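# Seat matching driver bit in screw, others stay in holder

## Task

Put the driver bit that fits into the head of the screw sitting down in the block's hole, with every remaining bit left in its holder, and then release it. It only counts if it stays that way with the robot not holding it, and nothing the robot last touched may settle lower than roughly a fingernail's thickness once released.

## Robot and tools

Robot: two arms, left_arm and right_arm, each with a two-finger parallel gripper. Parts may be briefly tugged while held, or loose items nudged, by outside disturbances. Keep everything on the table.

Frame: results report poses in one shared scene frame. Origin on the table top midway between the arms, +x out over the table, +z up, left_arm on the +y side. The names left/right do not match image sides. Printed hand positions can be slightly off, more at long reach.

Gripper axes: fingers point along the gripper's +z and close along its x. end_effector_position is the point between the pads; fingertips extend 17.5 mm past it. Pure rotation commands pivot about that point, which sits 25 mm from the last joint axis toward the gripper's -y. A flat block protrudes about 9 cm toward -y from that axis and rotates with the gripper.

execute_actions: argument actions, a list holding zero or one item, plus optional pictures (boolean). Empty list = look only, returns state. {"rows": [...], "steps": n} runs up to 15 control steps of 1/30 s (default 15); each row covers one step and the final row repeats. {"steps": n} alone waits up to 300 steps counted from the previous result, so thinking time is included.

Row layout (used by execute_actions and by move's target): one flat list of 18 numbers, each in [-1, 1], always covering both arms. Order: left dx, dy, dz, rx, ry, rz, left gripper position, force_limit, speed; then the same nine for the right arm. dx..rz are an offset, not a pose: expressed in that gripper's own axes, measured from its pose in the most recent result showing it (before any such result, or in later calls within one reply, from where it is when the action begins). Every row counts from that same base, not from the prior row. Scale: 1.0 = 0.6 m of travel or 180 degrees; rx, ry, rz form one rotation vector. All zeros therefore pulls an arm back to the base pose; it is not a pause. The gripper numbers are absolute settings: position +1 fully open (50 mm), about -0.65 pads meet, -1 closes until stopped by an object. force_limit -1/0/+1 ≈ 20/102/185 N per pad (final up to ~17% more). speed -1/0/+1 ≈ 20/85/150 mm/s. To leave a gripper untouched, resend its previous three values; 0 is a real command. New force or speed only applies after a position change of at least 0.01.

move: target = one 18-number row as above (offsets from the same base); speed in m/s, 0.002 to 0.5, default 0.25, rotation capped at twice that in rad/s. Grippers follow straight paths that finish together in 0.5 to 10 s (cut off at 10 s). They take the shorter turn, do not avoid obstacles or each other, may lag, drift, or overspeed near a straight elbow. Finger values are sent at the start. Result adds a move: line with the ending (done, off_target, moving, held, fault) and limits (paced = pose clipped; held = steps blocked, after which the arm may lurch fast), plus each gripper's distance to target. If only one arm is named, the other finished fine.

wait: seconds 0 to 10, sends nothing new. zoom_image: camera (cam_head_left, cam_head_right, cam_high, cam_low, cam_left_wrist, cam_right_wrist) and region [x0, y0, x1, y1] in pixels, at most 504x504, origin top-left. finished_scene: scene number; ends and grades the current scene, irreversible. Replying with no tool call ends everything.

Motion limits: each step the commanded pose is clipped to within 70 mm and 16 degrees of the measured pose; position wins over orientation. After the last step an arm only continues to its last clipped pose, so far goals need follow-up calls. Check the Hand target line. The world keeps running while you think.

Results: state line per arm with position (m), quaternion wxyz, velocities. object_status: 0 moving, 1 blocked while opening, 2 blocked while closing (a real grip), 3 reached commanded opening or pads met (usually nothing held). Confirm 2 after closing with -1. Opening in mm ≈ (250 - position_measured) × 0.202. Fingers regrip on their own if force drops, except after a grip at force_limit -1, which also fades on fixed off-center objects. HELD marks steps not sent; pose unreachable means the clearance check altered that arm's command. Flange force is the estimated external force including held weight, noisy during acceleration. Joint torques are offset and noisy. MOTOR HOT warns of overheating; holding loads heats motors and overheating brakes the arm.

Avoid: the arms are stiff, so aiming even slightly past a firm contact can fault. Contact torque at a joint's limit (waist/shoulder 302, elbow 142, wrist joints 40 N m) or 144 N external force stops that arm for 10 s. Faster moves hit harder. Don't let the arms collide or press on each other. Avoid drops, slips and slams. Before finishing, open the gripper, back off, and confirm the bit stays seated and does not sink.

Each tool is called as name(argument=value, ...), one argument or row to a line, values as JSON.

## Session

execute_actions(
  actions=[],
)

Scene clock: 0.00 s of 5270.00 s.
left_arm: end_effector_position=(+0.5160, -0.1123, +0.2894) position_measured=3 object_status=3 end_effector_quat_wxyz=(-0.224, -0.105, +0.943, -0.223) end_effector_velocity=(+0.000, -0.001, -0.000) end_effector_angular_velocity=(-0.001, +0.000, +0.000) | right_arm: end_effector_position=(+0.8262, -1.1771, +0.3590) position_measured=3 object_status=3 end_effector_quat_wxyz=(+0.037, +0.867, +0.475, +0.148) end_effector_velocity=(-0.000, -0.000, +0.000) end_effector_angular_velocity=(+0.000, -0.001, -0.000)
Joint positions: left_arm=[-0.774  0.461  1.446 -0.667  1.323 -2.239] | right_arm=[-0.94   0.787  0.669  0.274  1.546 -0.269]
Joint velocities: left_arm=[-0.     0.001 -0.001 -0.001 -0.001 -0.   ] | right_arm=[-0.001  0.    -0.     0.001  0.    -0.   ]
Joint torques (N m, as the joint torque sensors report them, + toward a larger angle): no reading
Flange force (N, the push that the arm receives, along the gripper's own x y z axes): no reading
Hand target (left_arm): +0.516, -0.112, +0.289; -0.224, -0.105, +0.943, -0.223
Hand target (right_arm): +0.826, -1.177, +0.359; +0.037, +0.867, +0.475, +0.148

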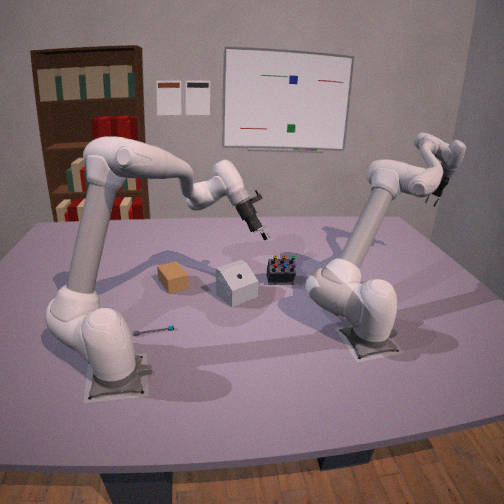

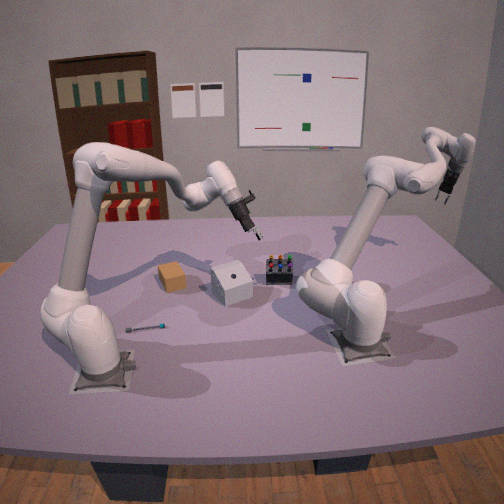

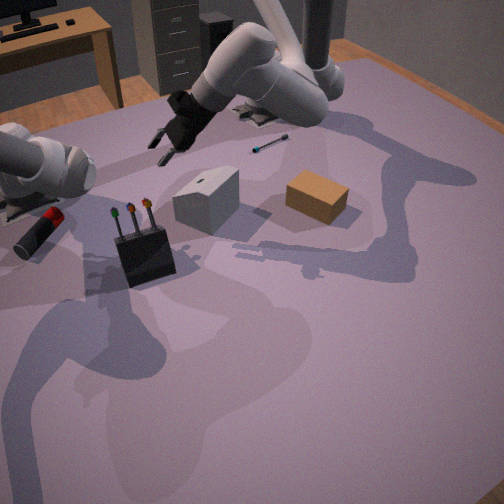

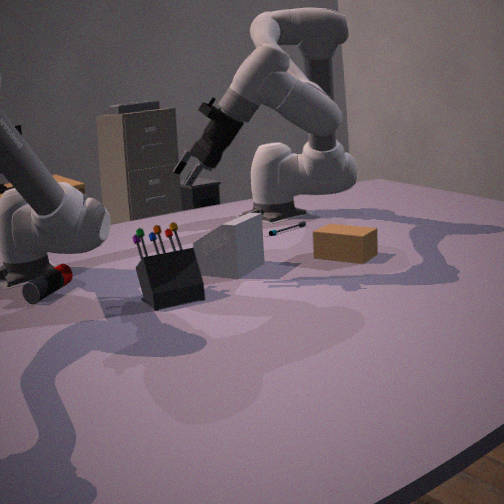

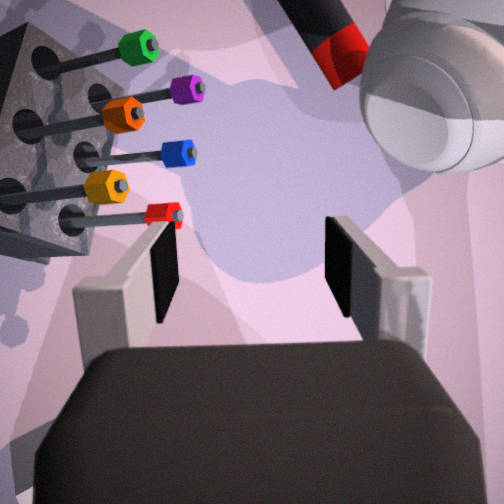

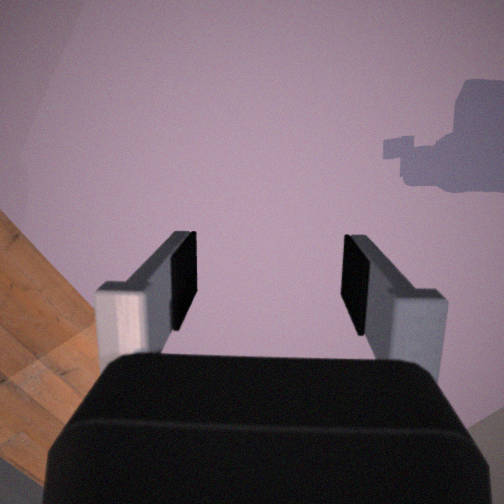

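move(
  target=[0.215,-0.015,-0.18,0,-0.221,-0.414,0.35,-0.2,-0.5,0.85,-0.37,0.12,0,0,0,1,0,0],
  speed=0.3,
)

Scene clock: 9.47 s of 5270.00 s.
left_arm: end_effector_position=(+0.4458, -0.0819, +0.4391) position_measured=100 object_status=3 end_effector_quat_wxyz=(+0.001, -0.708, +0.706, +0.001) end_effector_velocity=(+0.001, +0.000, -0.000) end_effector_angular_velocity=(+0.001, -0.001, +0.000) | right_arm: end_effector_position=(+0.9249, -0.6250, +0.3578) position_measured=3 object_status=3 end_effector_quat_wxyz=(+0.037, +0.867, +0.475, +0.148) end_effector_velocity=(-0.000, -0.001, +0.000) end_effector_angular_velocity=(+0.002, -0.000, -0.003)
Joint positions: left_arm=[-1.083  0.31   1.261  0.001  1.574 -4.098] | right_arm=[-0.35   0.406  1.29   0.162  1.183  0.267]
Joint velocities: left_arm=[ 0.     0.     0.     0.001 -0.     0.   ] | right_arm=[-0.002  0.    -0.     0.001  0.     0.001]
Joint torques (N m, as the joint torque sensors report them, + toward a larger angle): left_arm=[ -0.74 -76.9  -46.18   4.06  -0.39  -0.09] | right_arm=[ -1.14 -89.99 -45.66   5.07  -0.78  -0.87]
Flange force (N, the push that the arm receives, along the gripper's own x y z axes): left_arm=[-3.3 1.4 3.9] | right_arm=[2.3 2.1 3.4]
Hand target (left_arm): +0.446, -0.082, +0.439; -0.001, +0.708, -0.706, -0.001
Hand target (right_arm): +0.925, -0.625, +0.358; +0.037, +0.867, +0.475, +0.148
Off the commanded pose (left_arm): 0.001 m, 0 deg.
Off the commanded pose (right_arm): 0.000 m, 0 deg.
After step 90, 3.63 s passed at rest.
move: done

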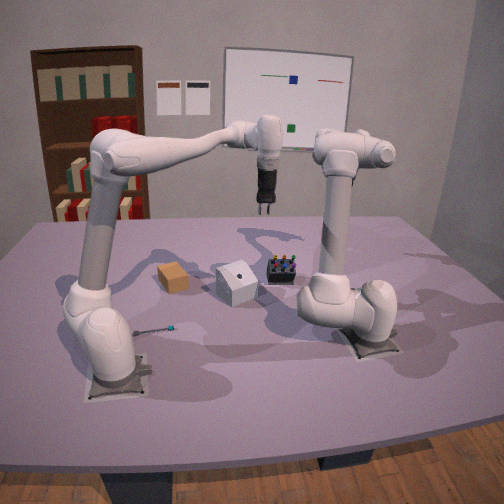

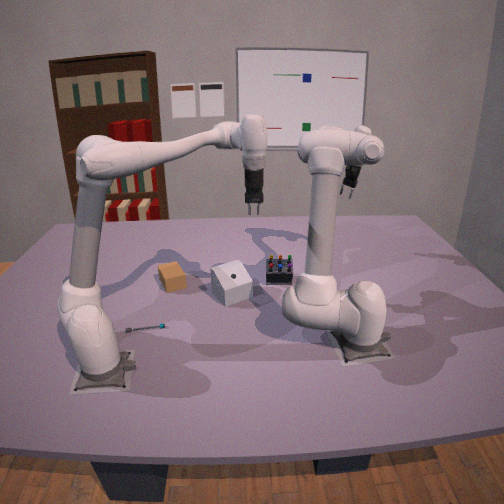

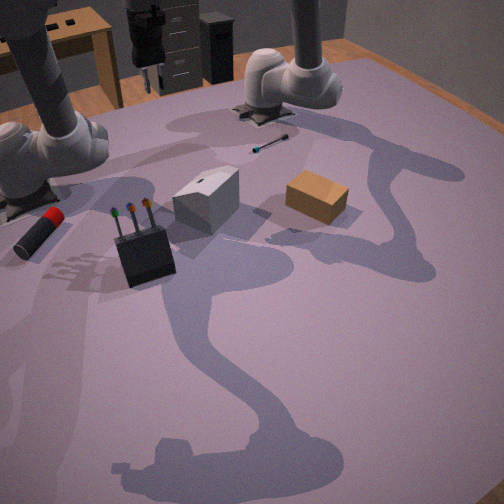

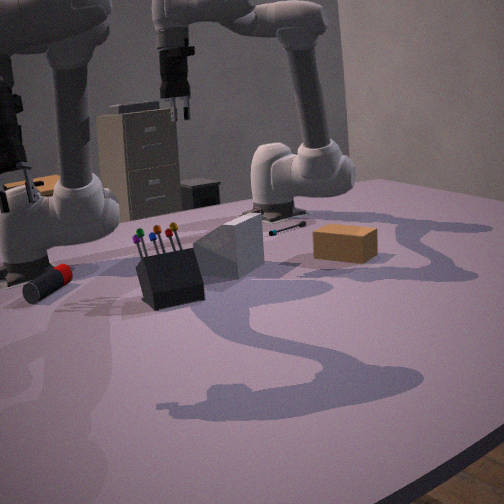

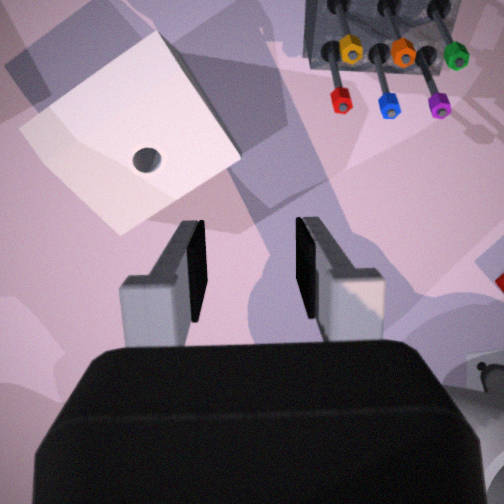

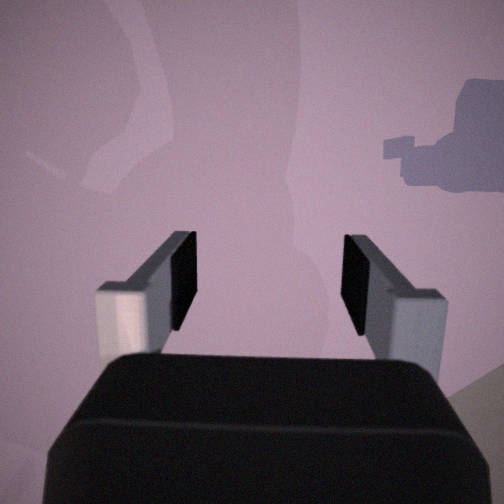

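move(
  target=[-0.087,0.113,0.44,0.163,-0.045,-0.168,0.35,-0.2,-0.5,-0.95,0.2,-0.12,0,0,0,1,0,0],
  speed=0.3,
)

Scene clock: 15.77 s of 5270.00 s.
left_arm: end_effector_position=(+0.3787, -0.0288, +0.1752) position_measured=100 object_status=3 end_effector_quat_wxyz=(-0.227, +0.841, -0.475, +0.127) end_effector_velocity=(+0.000, +0.000, +0.000) end_effector_angular_velocity=(-0.001, +0.001, +0.001) | right_arm: end_effector_position=(+0.7129, -1.1712, +0.3250) position_measured=3 object_status=3 end_effector_quat_wxyz=(+0.037, +0.867, +0.475, +0.148) end_effector_velocity=(-0.000, -0.000, -0.001) end_effector_angular_velocity=(+0.001, +0.000, -0.001)
Joint positions: left_arm=[-1.345  0.354  1.801  0.568  1.162 -5.178] | right_arm=[-1.029  0.616  1.024  0.29   1.394 -0.406]
Joint velocities: left_arm=[ 0.001 -0.001  0.    -0.001 -0.     0.001] | right_arm=[-0.     0.001  0.     0.001 -0.     0.   ]
Joint torques (N m, as the joint torque sensors report them, + toward a larger angle): left_arm=[  2.41 -73.74 -38.74   4.06   0.62   0.17] | right_arm=[  -1.86 -112.58  -46.67    5.64   -0.48   -0.51]
Flange force (N, the push that the arm receives, along the gripper's own x y z axes): left_arm=[-3.7 3.4 -0.4] | right_arm=[-0.8 5.3 4.7]
Hand target (left_arm): +0.379, -0.029, +0.175; -0.227, +0.841, -0.475, +0.127
Hand target (right_arm): +0.713, -1.171, +0.325; +0.037, +0.867, +0.475, +0.148
Off the commanded pose (left_arm): 0.001 m, 0 deg.
Off the commanded pose (right_arm): 0.001 m, 0 deg.
After step 90, 0.97 s passed at rest.
move: done

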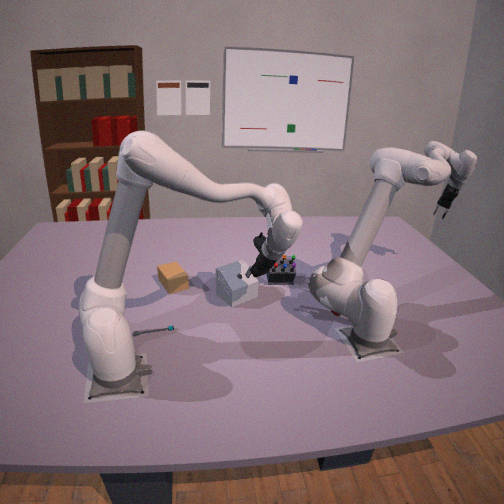

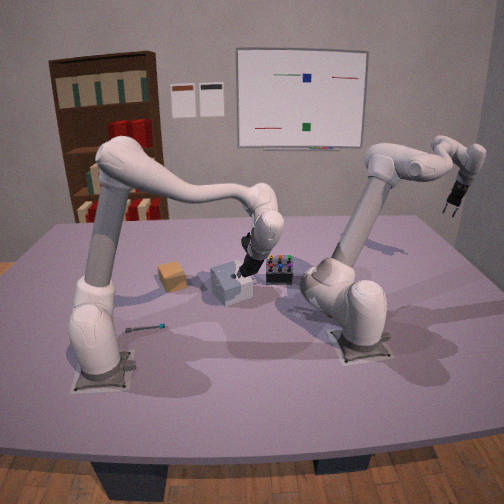

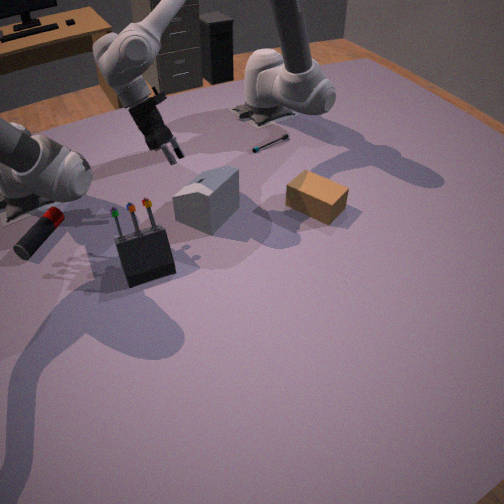

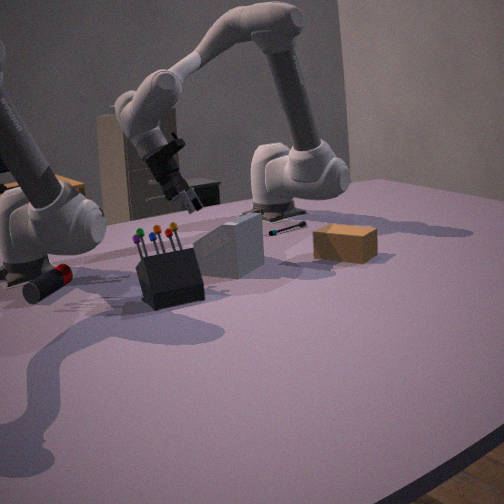

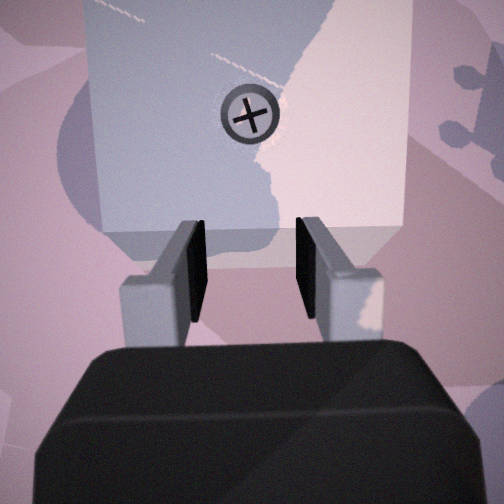

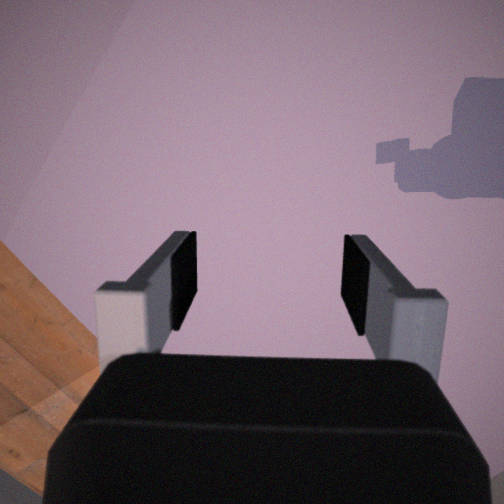

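zoom_image(
  camera="cam_left_wrist",
  region=[210,74,290,154],
)

Region (210, 74, 290, 154) of cam_left_wrist's 504x504 image, scaled by 6.300, with more detail than that image has.

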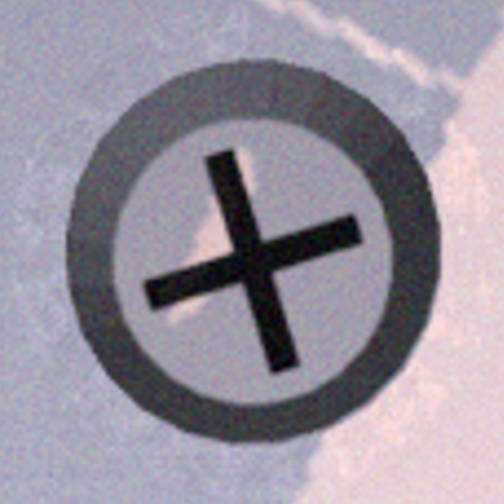

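move(
  target=[0.293,0.014,-0.062,0.017,0.104,0.171,0.35,-0.2,-0.5,0,0,0,0,0,0,1,0,0],
  speed=0.25,
)

zoom_image(
  camera="cam_left_wrist",
  region=[130,20,370,220],
)

Scene clock: 25.10 s of 5270.00 s.
left_arm: end_effector_position=(+0.4471, -0.1929, +0.2029) position_measured=100 object_status=3 end_effector_quat_wxyz=(+0.195, -0.648, +0.706, -0.209) end_effector_velocity=(-0.000, -0.000, +0.000) end_effector_angular_velocity=(-0.001, +0.001, +0.000) | right_arm: end_effector_position=(+0.7129, -1.1713, +0.3249) position_measured=3 object_status=3 end_effector_quat_wxyz=(+0.037, +0.867, +0.475, +0.148) end_effector_velocity=(+0.001, +0.001, +0.001) end_effector_angular_velocity=(+0.000, -0.000, +0.002)
Joint positions: left_arm=[-1.333  0.432  1.647  0.676  0.912 -4.643] | right_arm=[-1.029  0.616  1.024  0.29   1.394 -0.406]
Joint velocities: left_arm=[-0.    -0.001 -0.    -0.001 -0.     0.   ] | right_arm=[ 0.001 -0.    -0.     0.001  0.001 -0.   ]
Joint torques (N m, as the joint torque sensors report them, + toward a larger angle): left_arm=[  0.84 -85.02 -41.33   3.92  -0.53  -0.02] | right_arm=[   0.6  -108.69  -44.48    5.31   -0.4    -0.57]
Flange force (N, the push that the arm receives, along the gripper's own x y z axes): left_arm=[-0.9 2.3 -0.7] | right_arm=[-1.2 5.1 1.4]
Hand target (left_arm): +0.447, -0.193, +0.203; -0.195, +0.648, -0.706, +0.208
Hand target (right_arm): +0.713, -1.171, +0.325; +0.037, +0.867, +0.475, +0.148
Off the commanded pose (left_arm): 0.000 m, 0 deg.
Off the commanded pose (right_arm): 0.000 m, 0 deg.
After step 90, 4.73 s passed at rest.
move: done

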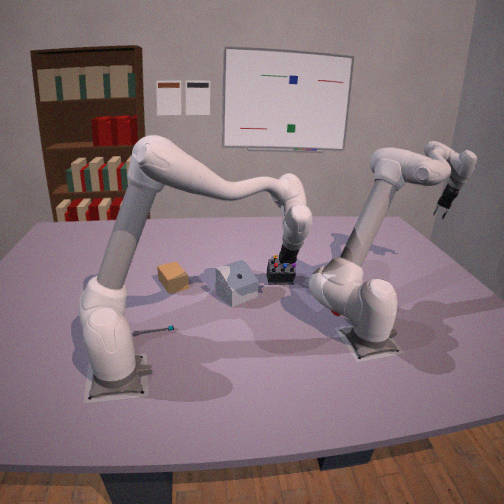

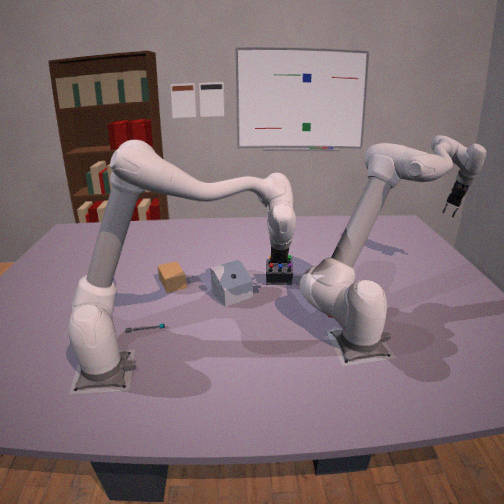

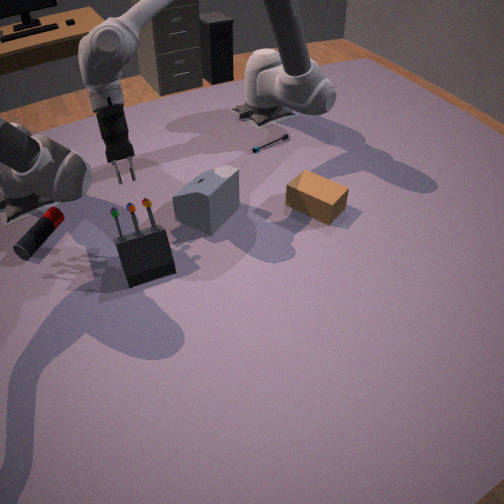

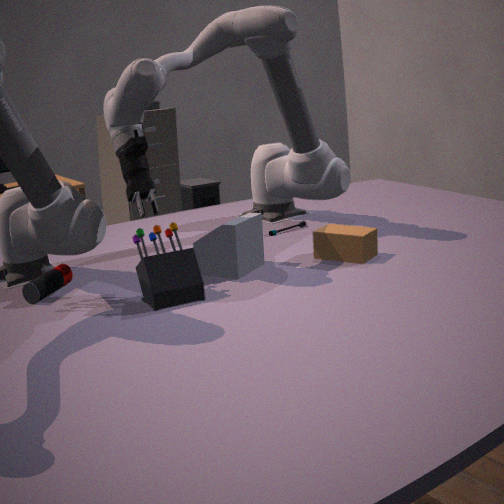

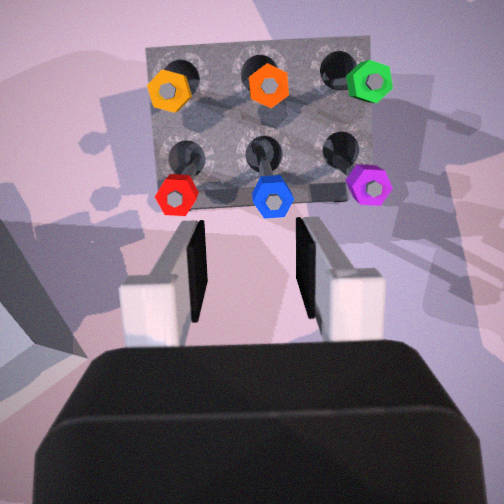

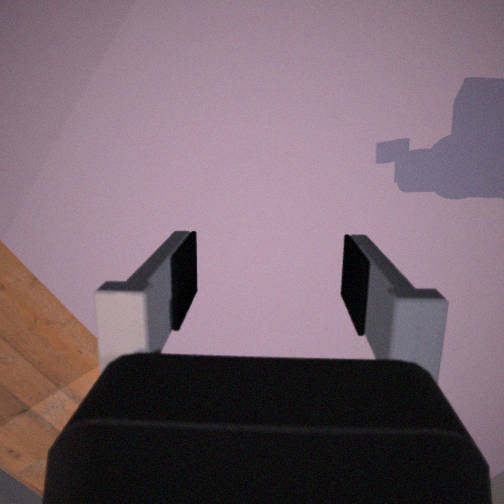

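Region (130, 20, 370, 220) of cam_left_wrist's 504x504 image, scaled by 2.100, with more detail than that image has.

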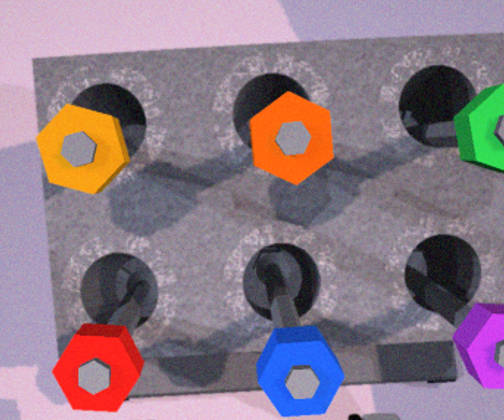

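zoom_image(
  camera="cam_left_wrist",
  region=[235,125,295,185],
)

zoom_image(
  camera="cam_left_wrist",
  region=[158,128,218,188],
)

zoom_image(
  camera="cam_left_wrist",
  region=[310,120,370,180],
)

zoom_image(
  camera="cam_left_wrist",
  region=[308,42,368,102],
)

Region (235, 125, 295, 185) of cam_left_wrist's 504x504 image, scaled by 8.400, with more detail than that image has.

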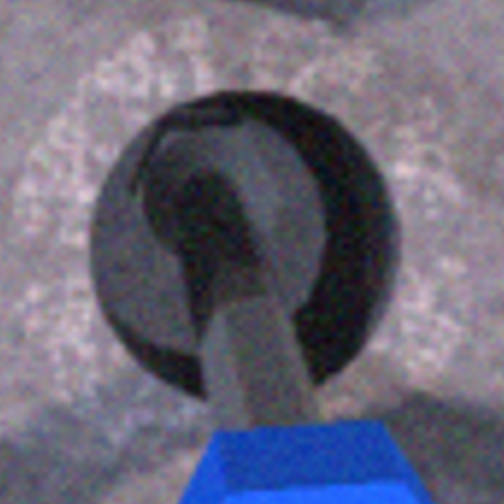

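Region (158, 128, 218, 188) of cam_left_wrist's 504x504 image, scaled by 8.400, with more detail than that image has.

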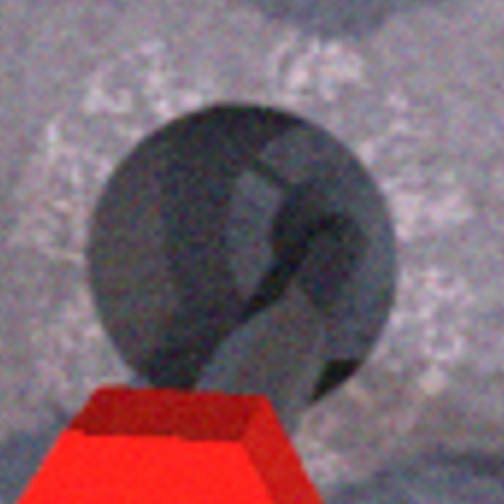

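Region (310, 120, 370, 180) of cam_left_wrist's 504x504 image, scaled by 8.400, with more detail than that image has.

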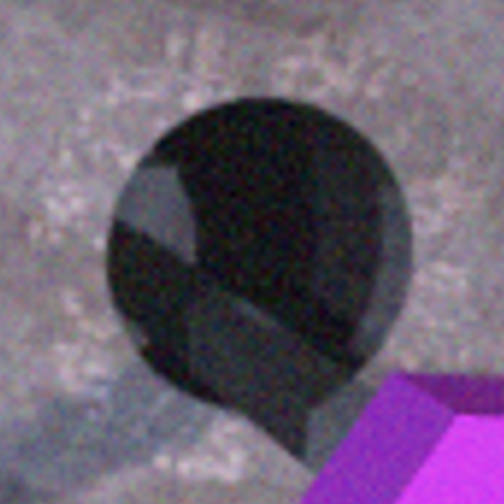

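Region (308, 42, 368, 102) of cam_left_wrist's 504x504 image, scaled by 8.400, with more detail than that image has.

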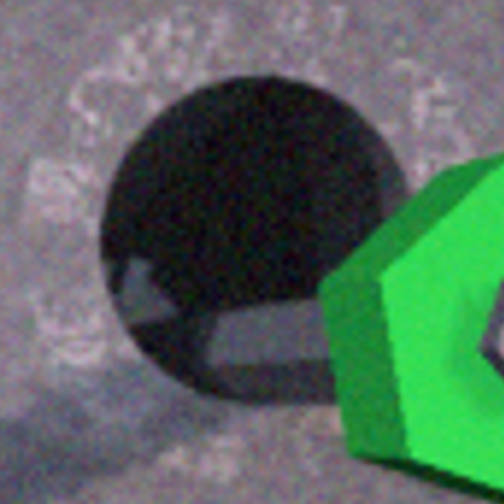

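move(
  target=[-0.05,0.003,0.05,0,0,0,0.35,-0.2,-0.5,0,0,0,0,0,0,1,0,0],
  speed=0.1,
)

zoom_image(
  camera="cam_left_wrist",
  region=[200,120,270,190],
)

move(
  target=[-0.002,-0.077,-0.004,0,0,0,0.35,-0.2,-0.5,0,0,0,0,0,0,1,0,0],
  speed=0.1,
)

zoom_image(
  camera="cam_left_wrist",
  region=[200,120,270,190],
)

move(
  target=[0.077,-0.002,0,0,0,0,0.35,-0.2,-0.5,0,0,0,0,0,0,1,0,0],
  speed=0.1,
)

zoom_image(
  camera="cam_left_wrist",
  region=[200,120,270,190],
)

Scene clock: 34.00 s of 5270.00 s.
left_arm: end_effector_position=(+0.4647, -0.1642, +0.1770) position_measured=100 object_status=3 end_effector_quat_wxyz=(+0.195, -0.648, +0.706, -0.209) end_effector_velocity=(-0.000, -0.000, +0.000) end_effector_angular_velocity=(+0.001, -0.001, -0.001) | right_arm: end_effector_position=(+0.7129, -1.1712, +0.3250) position_measured=3 object_status=3 end_effector_quat_wxyz=(+0.037, +0.867, +0.475, +0.148) end_effector_velocity=(-0.000, -0.000, -0.000) end_effector_angular_velocity=(-0.001, +0.001, -0.000)
Joint positions: left_arm=[-1.297  0.427  1.709  0.705  0.848 -4.658] | right_arm=[-1.029  0.616  1.024  0.29   1.394 -0.406]
Joint velocities: left_arm=[-0.001  0.    -0.     0.001  0.     0.   ] | right_arm=[ 0.     0.    -0.    -0.001 -0.     0.   ]
Joint torques (N m, as the joint torque sensors report them, + toward a larger angle): left_arm=[  1.51 -83.28 -40.53   3.89  -0.67   0.01] | right_arm=[  -0.49 -110.71  -44.48    5.26   -0.41   -0.59]
Flange force (N, the push that the arm receives, along the gripper's own x y z axes): left_arm=[0.0 3.2 -1.5] | right_arm=[-2.2 9.1 2.4]
Hand target (left_arm): +0.465, -0.164, +0.177; -0.195, +0.648, -0.706, +0.209
Hand target (right_arm): +0.713, -1.171, +0.325; +0.037, +0.867, +0.475, +0.148
Off the commanded pose (left_arm): 0.000 m, 0 deg.
Off the commanded pose (right_arm): 0.000 m, 0 deg.
After step 90, 5.17 s passed at rest.
move: done

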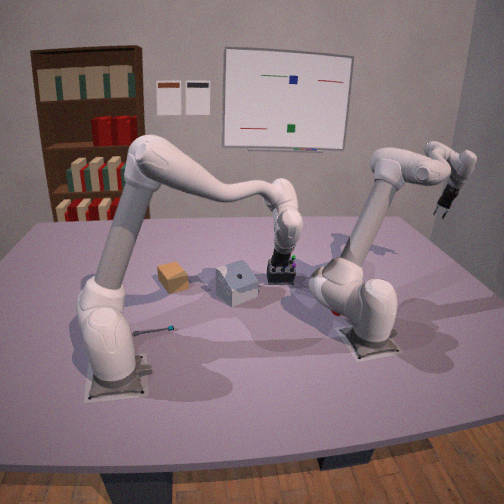

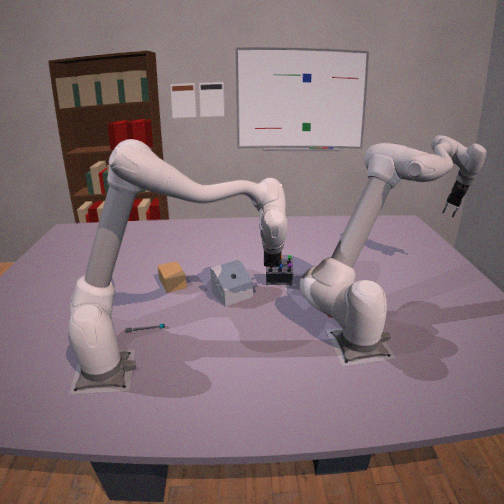

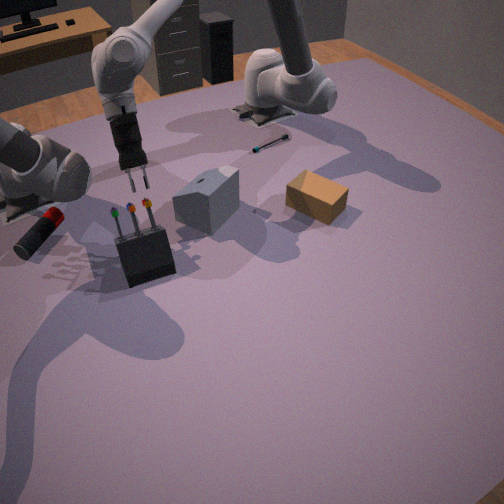

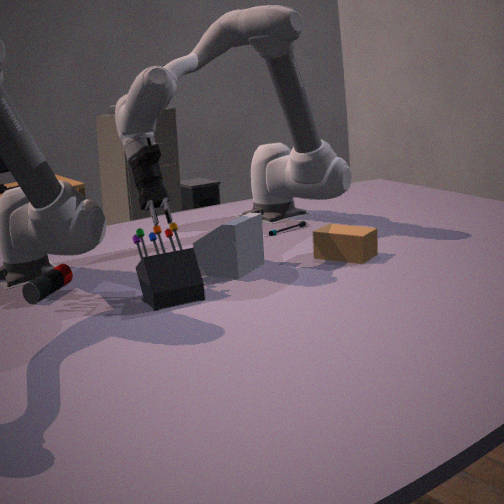

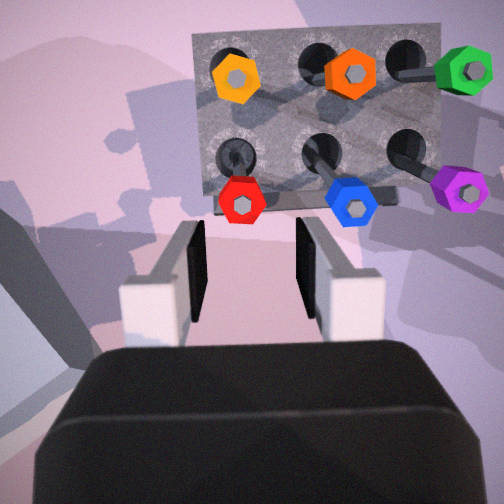

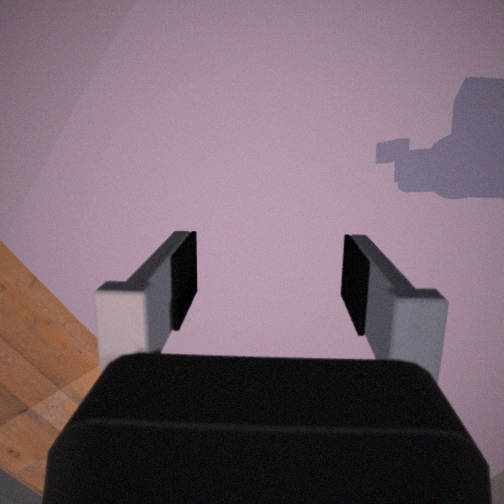

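Region (200, 120, 270, 190) of cam_left_wrist's 504x504 image, scaled by 7.200, with more detail than that image has.

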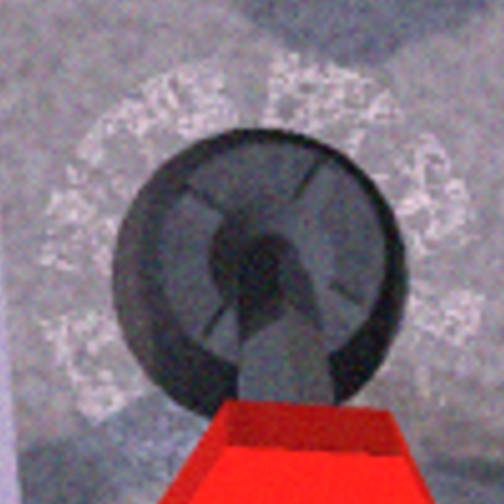

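Scene clock: 34.77 s of 5270.00 s.
left_arm: end_effector_position=(+0.5019, -0.1664, +0.2043) position_measured=100 object_status=3 end_effector_quat_wxyz=(+0.195, -0.648, +0.706, -0.208) end_effector_velocity=(-0.000, +0.000, +0.000) end_effector_angular_velocity=(-0.000, +0.001, +0.001) | right_arm: end_effector_position=(+0.7129, -1.1712, +0.3250) position_measured=3 object_status=3 end_effector_quat_wxyz=(+0.037, +0.867, +0.475, +0.148) end_effector_velocity=(+0.001, +0.001, +0.000) end_effector_angular_velocity=(-0.001, -0.000, +0.002)
Joint positions: left_arm=[-1.252  0.431  1.646  0.669  0.87  -4.569] | right_arm=[-1.029  0.616  1.024  0.29   1.394 -0.406]
Joint velocities: left_arm=[ 0.    -0.     0.    -0.001  0.001 -0.001] | right_arm=[ 0.002 -0.    -0.001  0.     0.    -0.   ]
Joint torques (N m, as the joint torque sensors report them, + toward a larger angle): left_arm=[ -0.79 -83.64 -42.44   4.31  -0.22   0.19] | right_arm=[   0.33 -108.57  -44.03    5.25   -0.41   -0.63]
Flange force (N, the push that the arm receives, along the gripper's own x y z axes): left_arm=[-5.3 2.8 -0.1] | right_arm=[-1.4 6.5 0.8]
Hand target (left_arm): +0.502, -0.166, +0.204; -0.195, +0.648, -0.706, +0.208
Hand target (right_arm): +0.713, -1.171, +0.325; +0.037, +0.867, +0.475, +0.148
Off the commanded pose (left_arm): 0.000 m, 0 deg.
Off the commanded pose (right_arm): 0.000 m, 0 deg.
move: done

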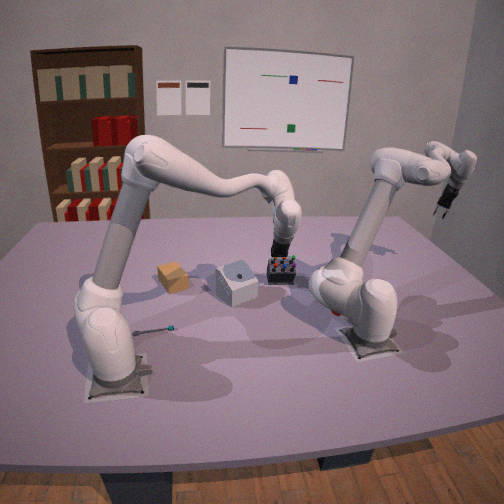

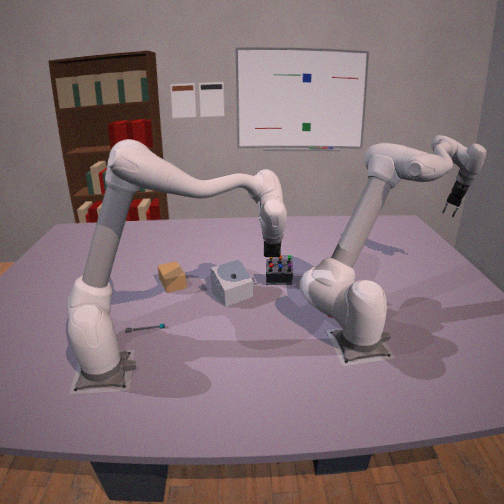

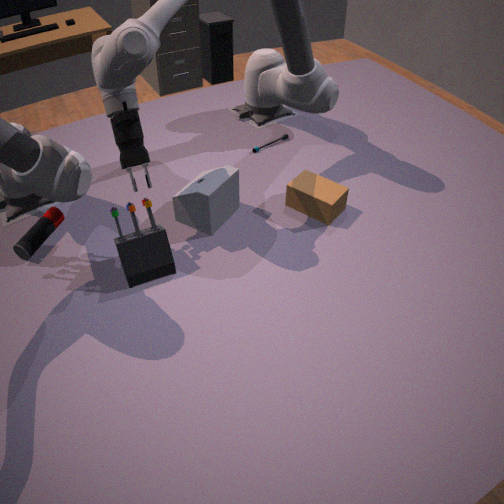

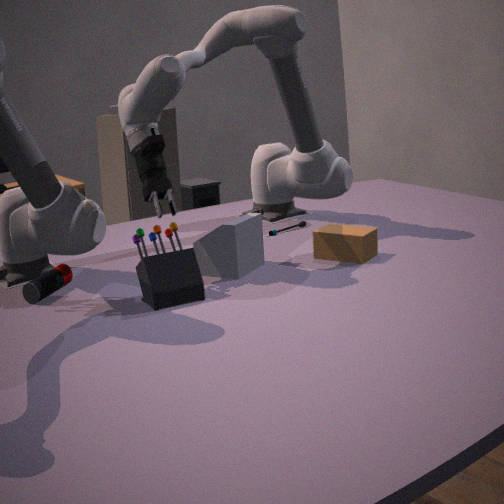

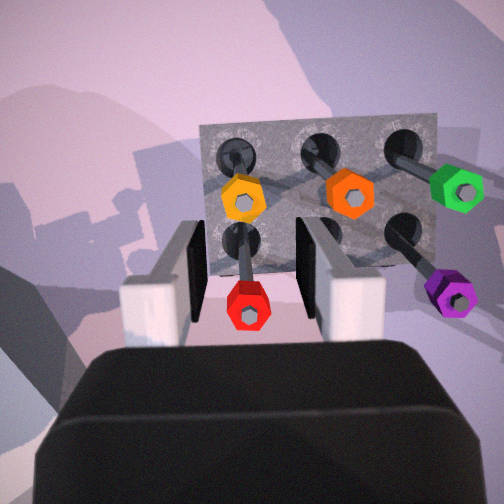

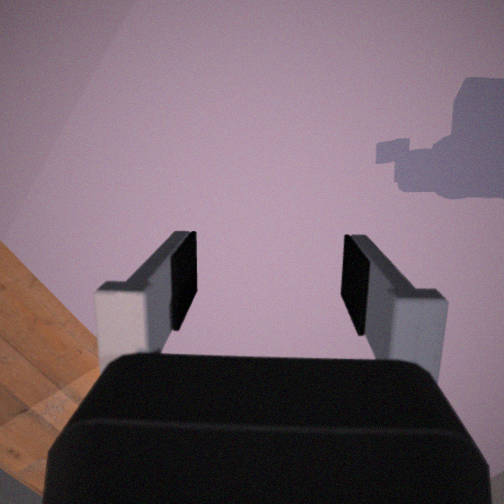

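Region (200, 120, 270, 190) of cam_left_wrist's 504x504 image, scaled by 7.200, with more detail than that image has.

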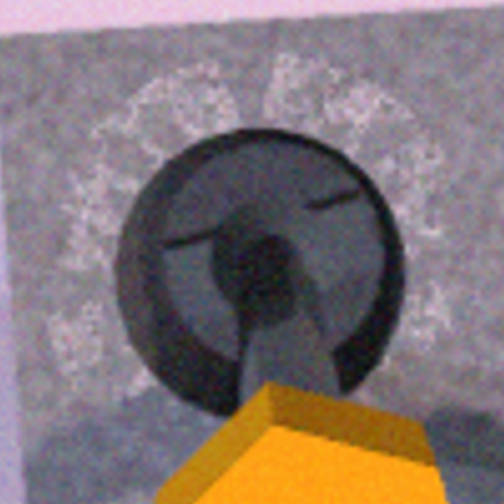

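Scene clock: 35.53 s of 5270.00 s.
left_arm: end_effector_position=(+0.4988, -0.2126, +0.2046) position_measured=100 object_status=3 end_effector_quat_wxyz=(+0.195, -0.648, +0.706, -0.208) end_effector_velocity=(-0.000, -0.001, -0.001) end_effector_angular_velocity=(-0.001, +0.002, +0.000) | right_arm: end_effector_position=(+0.7129, -1.1712, +0.3250) position_measured=3 object_status=3 end_effector_quat_wxyz=(+0.037, +0.867, +0.475, +0.148) end_effector_velocity=(+0.000, -0.000, -0.000) end_effector_angular_velocity=(+0.001, -0.001, -0.000)
Joint positions: left_arm=[-1.281  0.487  1.558  0.656  0.911 -4.57 ] | right_arm=[-1.029  0.616  1.024  0.29   1.394 -0.406]
Joint velocities: left_arm=[-0.001  0.001 -0.001 -0.002 -0.     0.   ] | right_arm=[-0.001  0.    -0.     0.001 -0.    -0.001]
Joint torques (N m, as the joint torque sensors report them, + toward a larger angle): left_arm=[  1.97 -88.45 -41.88   4.42  -1.    -0.11] | right_arm=[  -1.9  -106.87  -45.03    5.47   -0.6    -0.82]
Flange force (N, the push that the arm receives, along the gripper's own x y z axes): left_arm=[-1.7 3.7 -3.6] | right_arm=[1.6 1.6 1.7]
Hand target (left_arm): +0.499, -0.213, +0.205; -0.195, +0.648, -0.706, +0.208
Hand target (right_arm): +0.713, -1.171, +0.325; +0.037, +0.867, +0.475, +0.148
Off the commanded pose (left_arm): 0.000 m, 0 deg.
Off the commanded pose (right_arm): 0.000 m, 0 deg.
move: done

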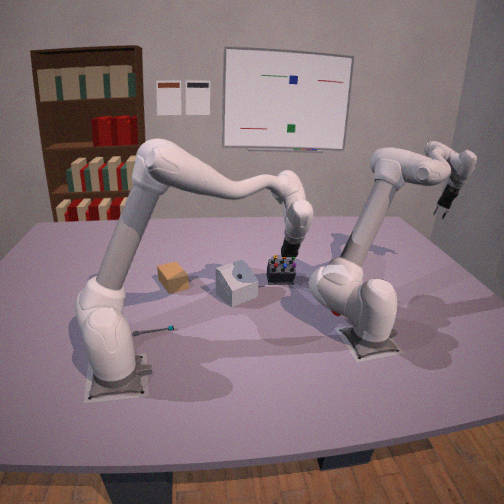

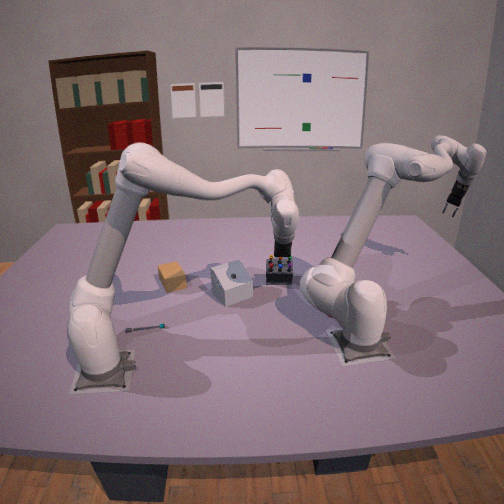

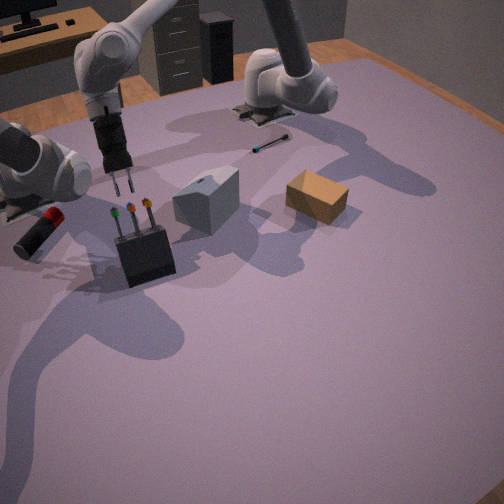

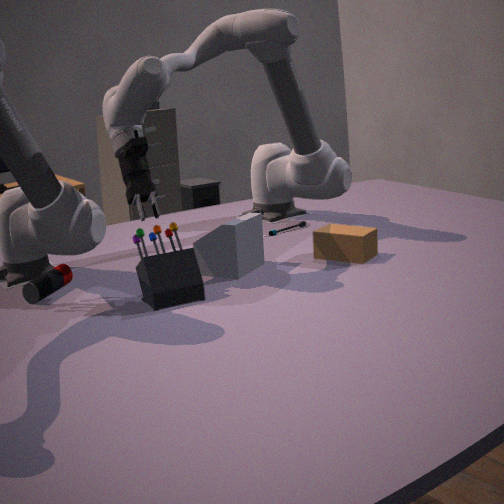

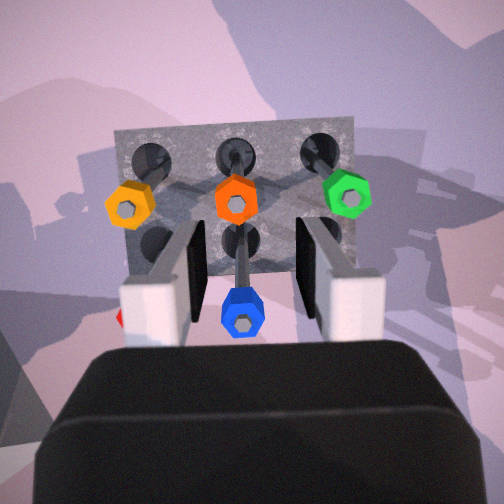

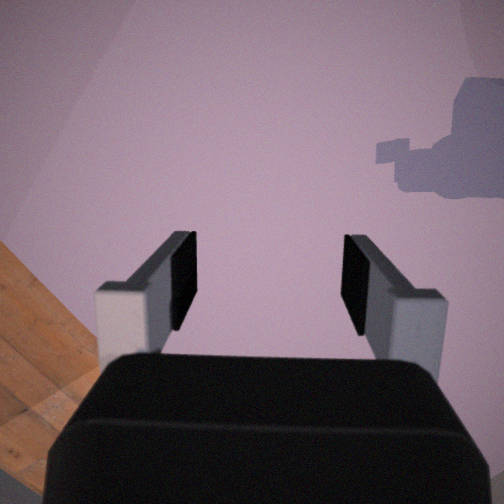

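Region (200, 120, 270, 190) of cam_left_wrist's 504x504 image, scaled by 7.200, with more detail than that image has.

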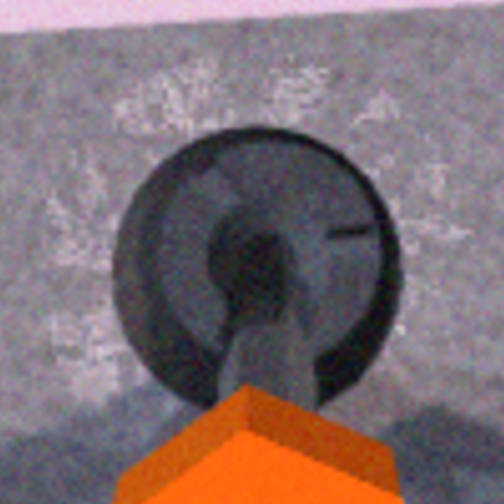

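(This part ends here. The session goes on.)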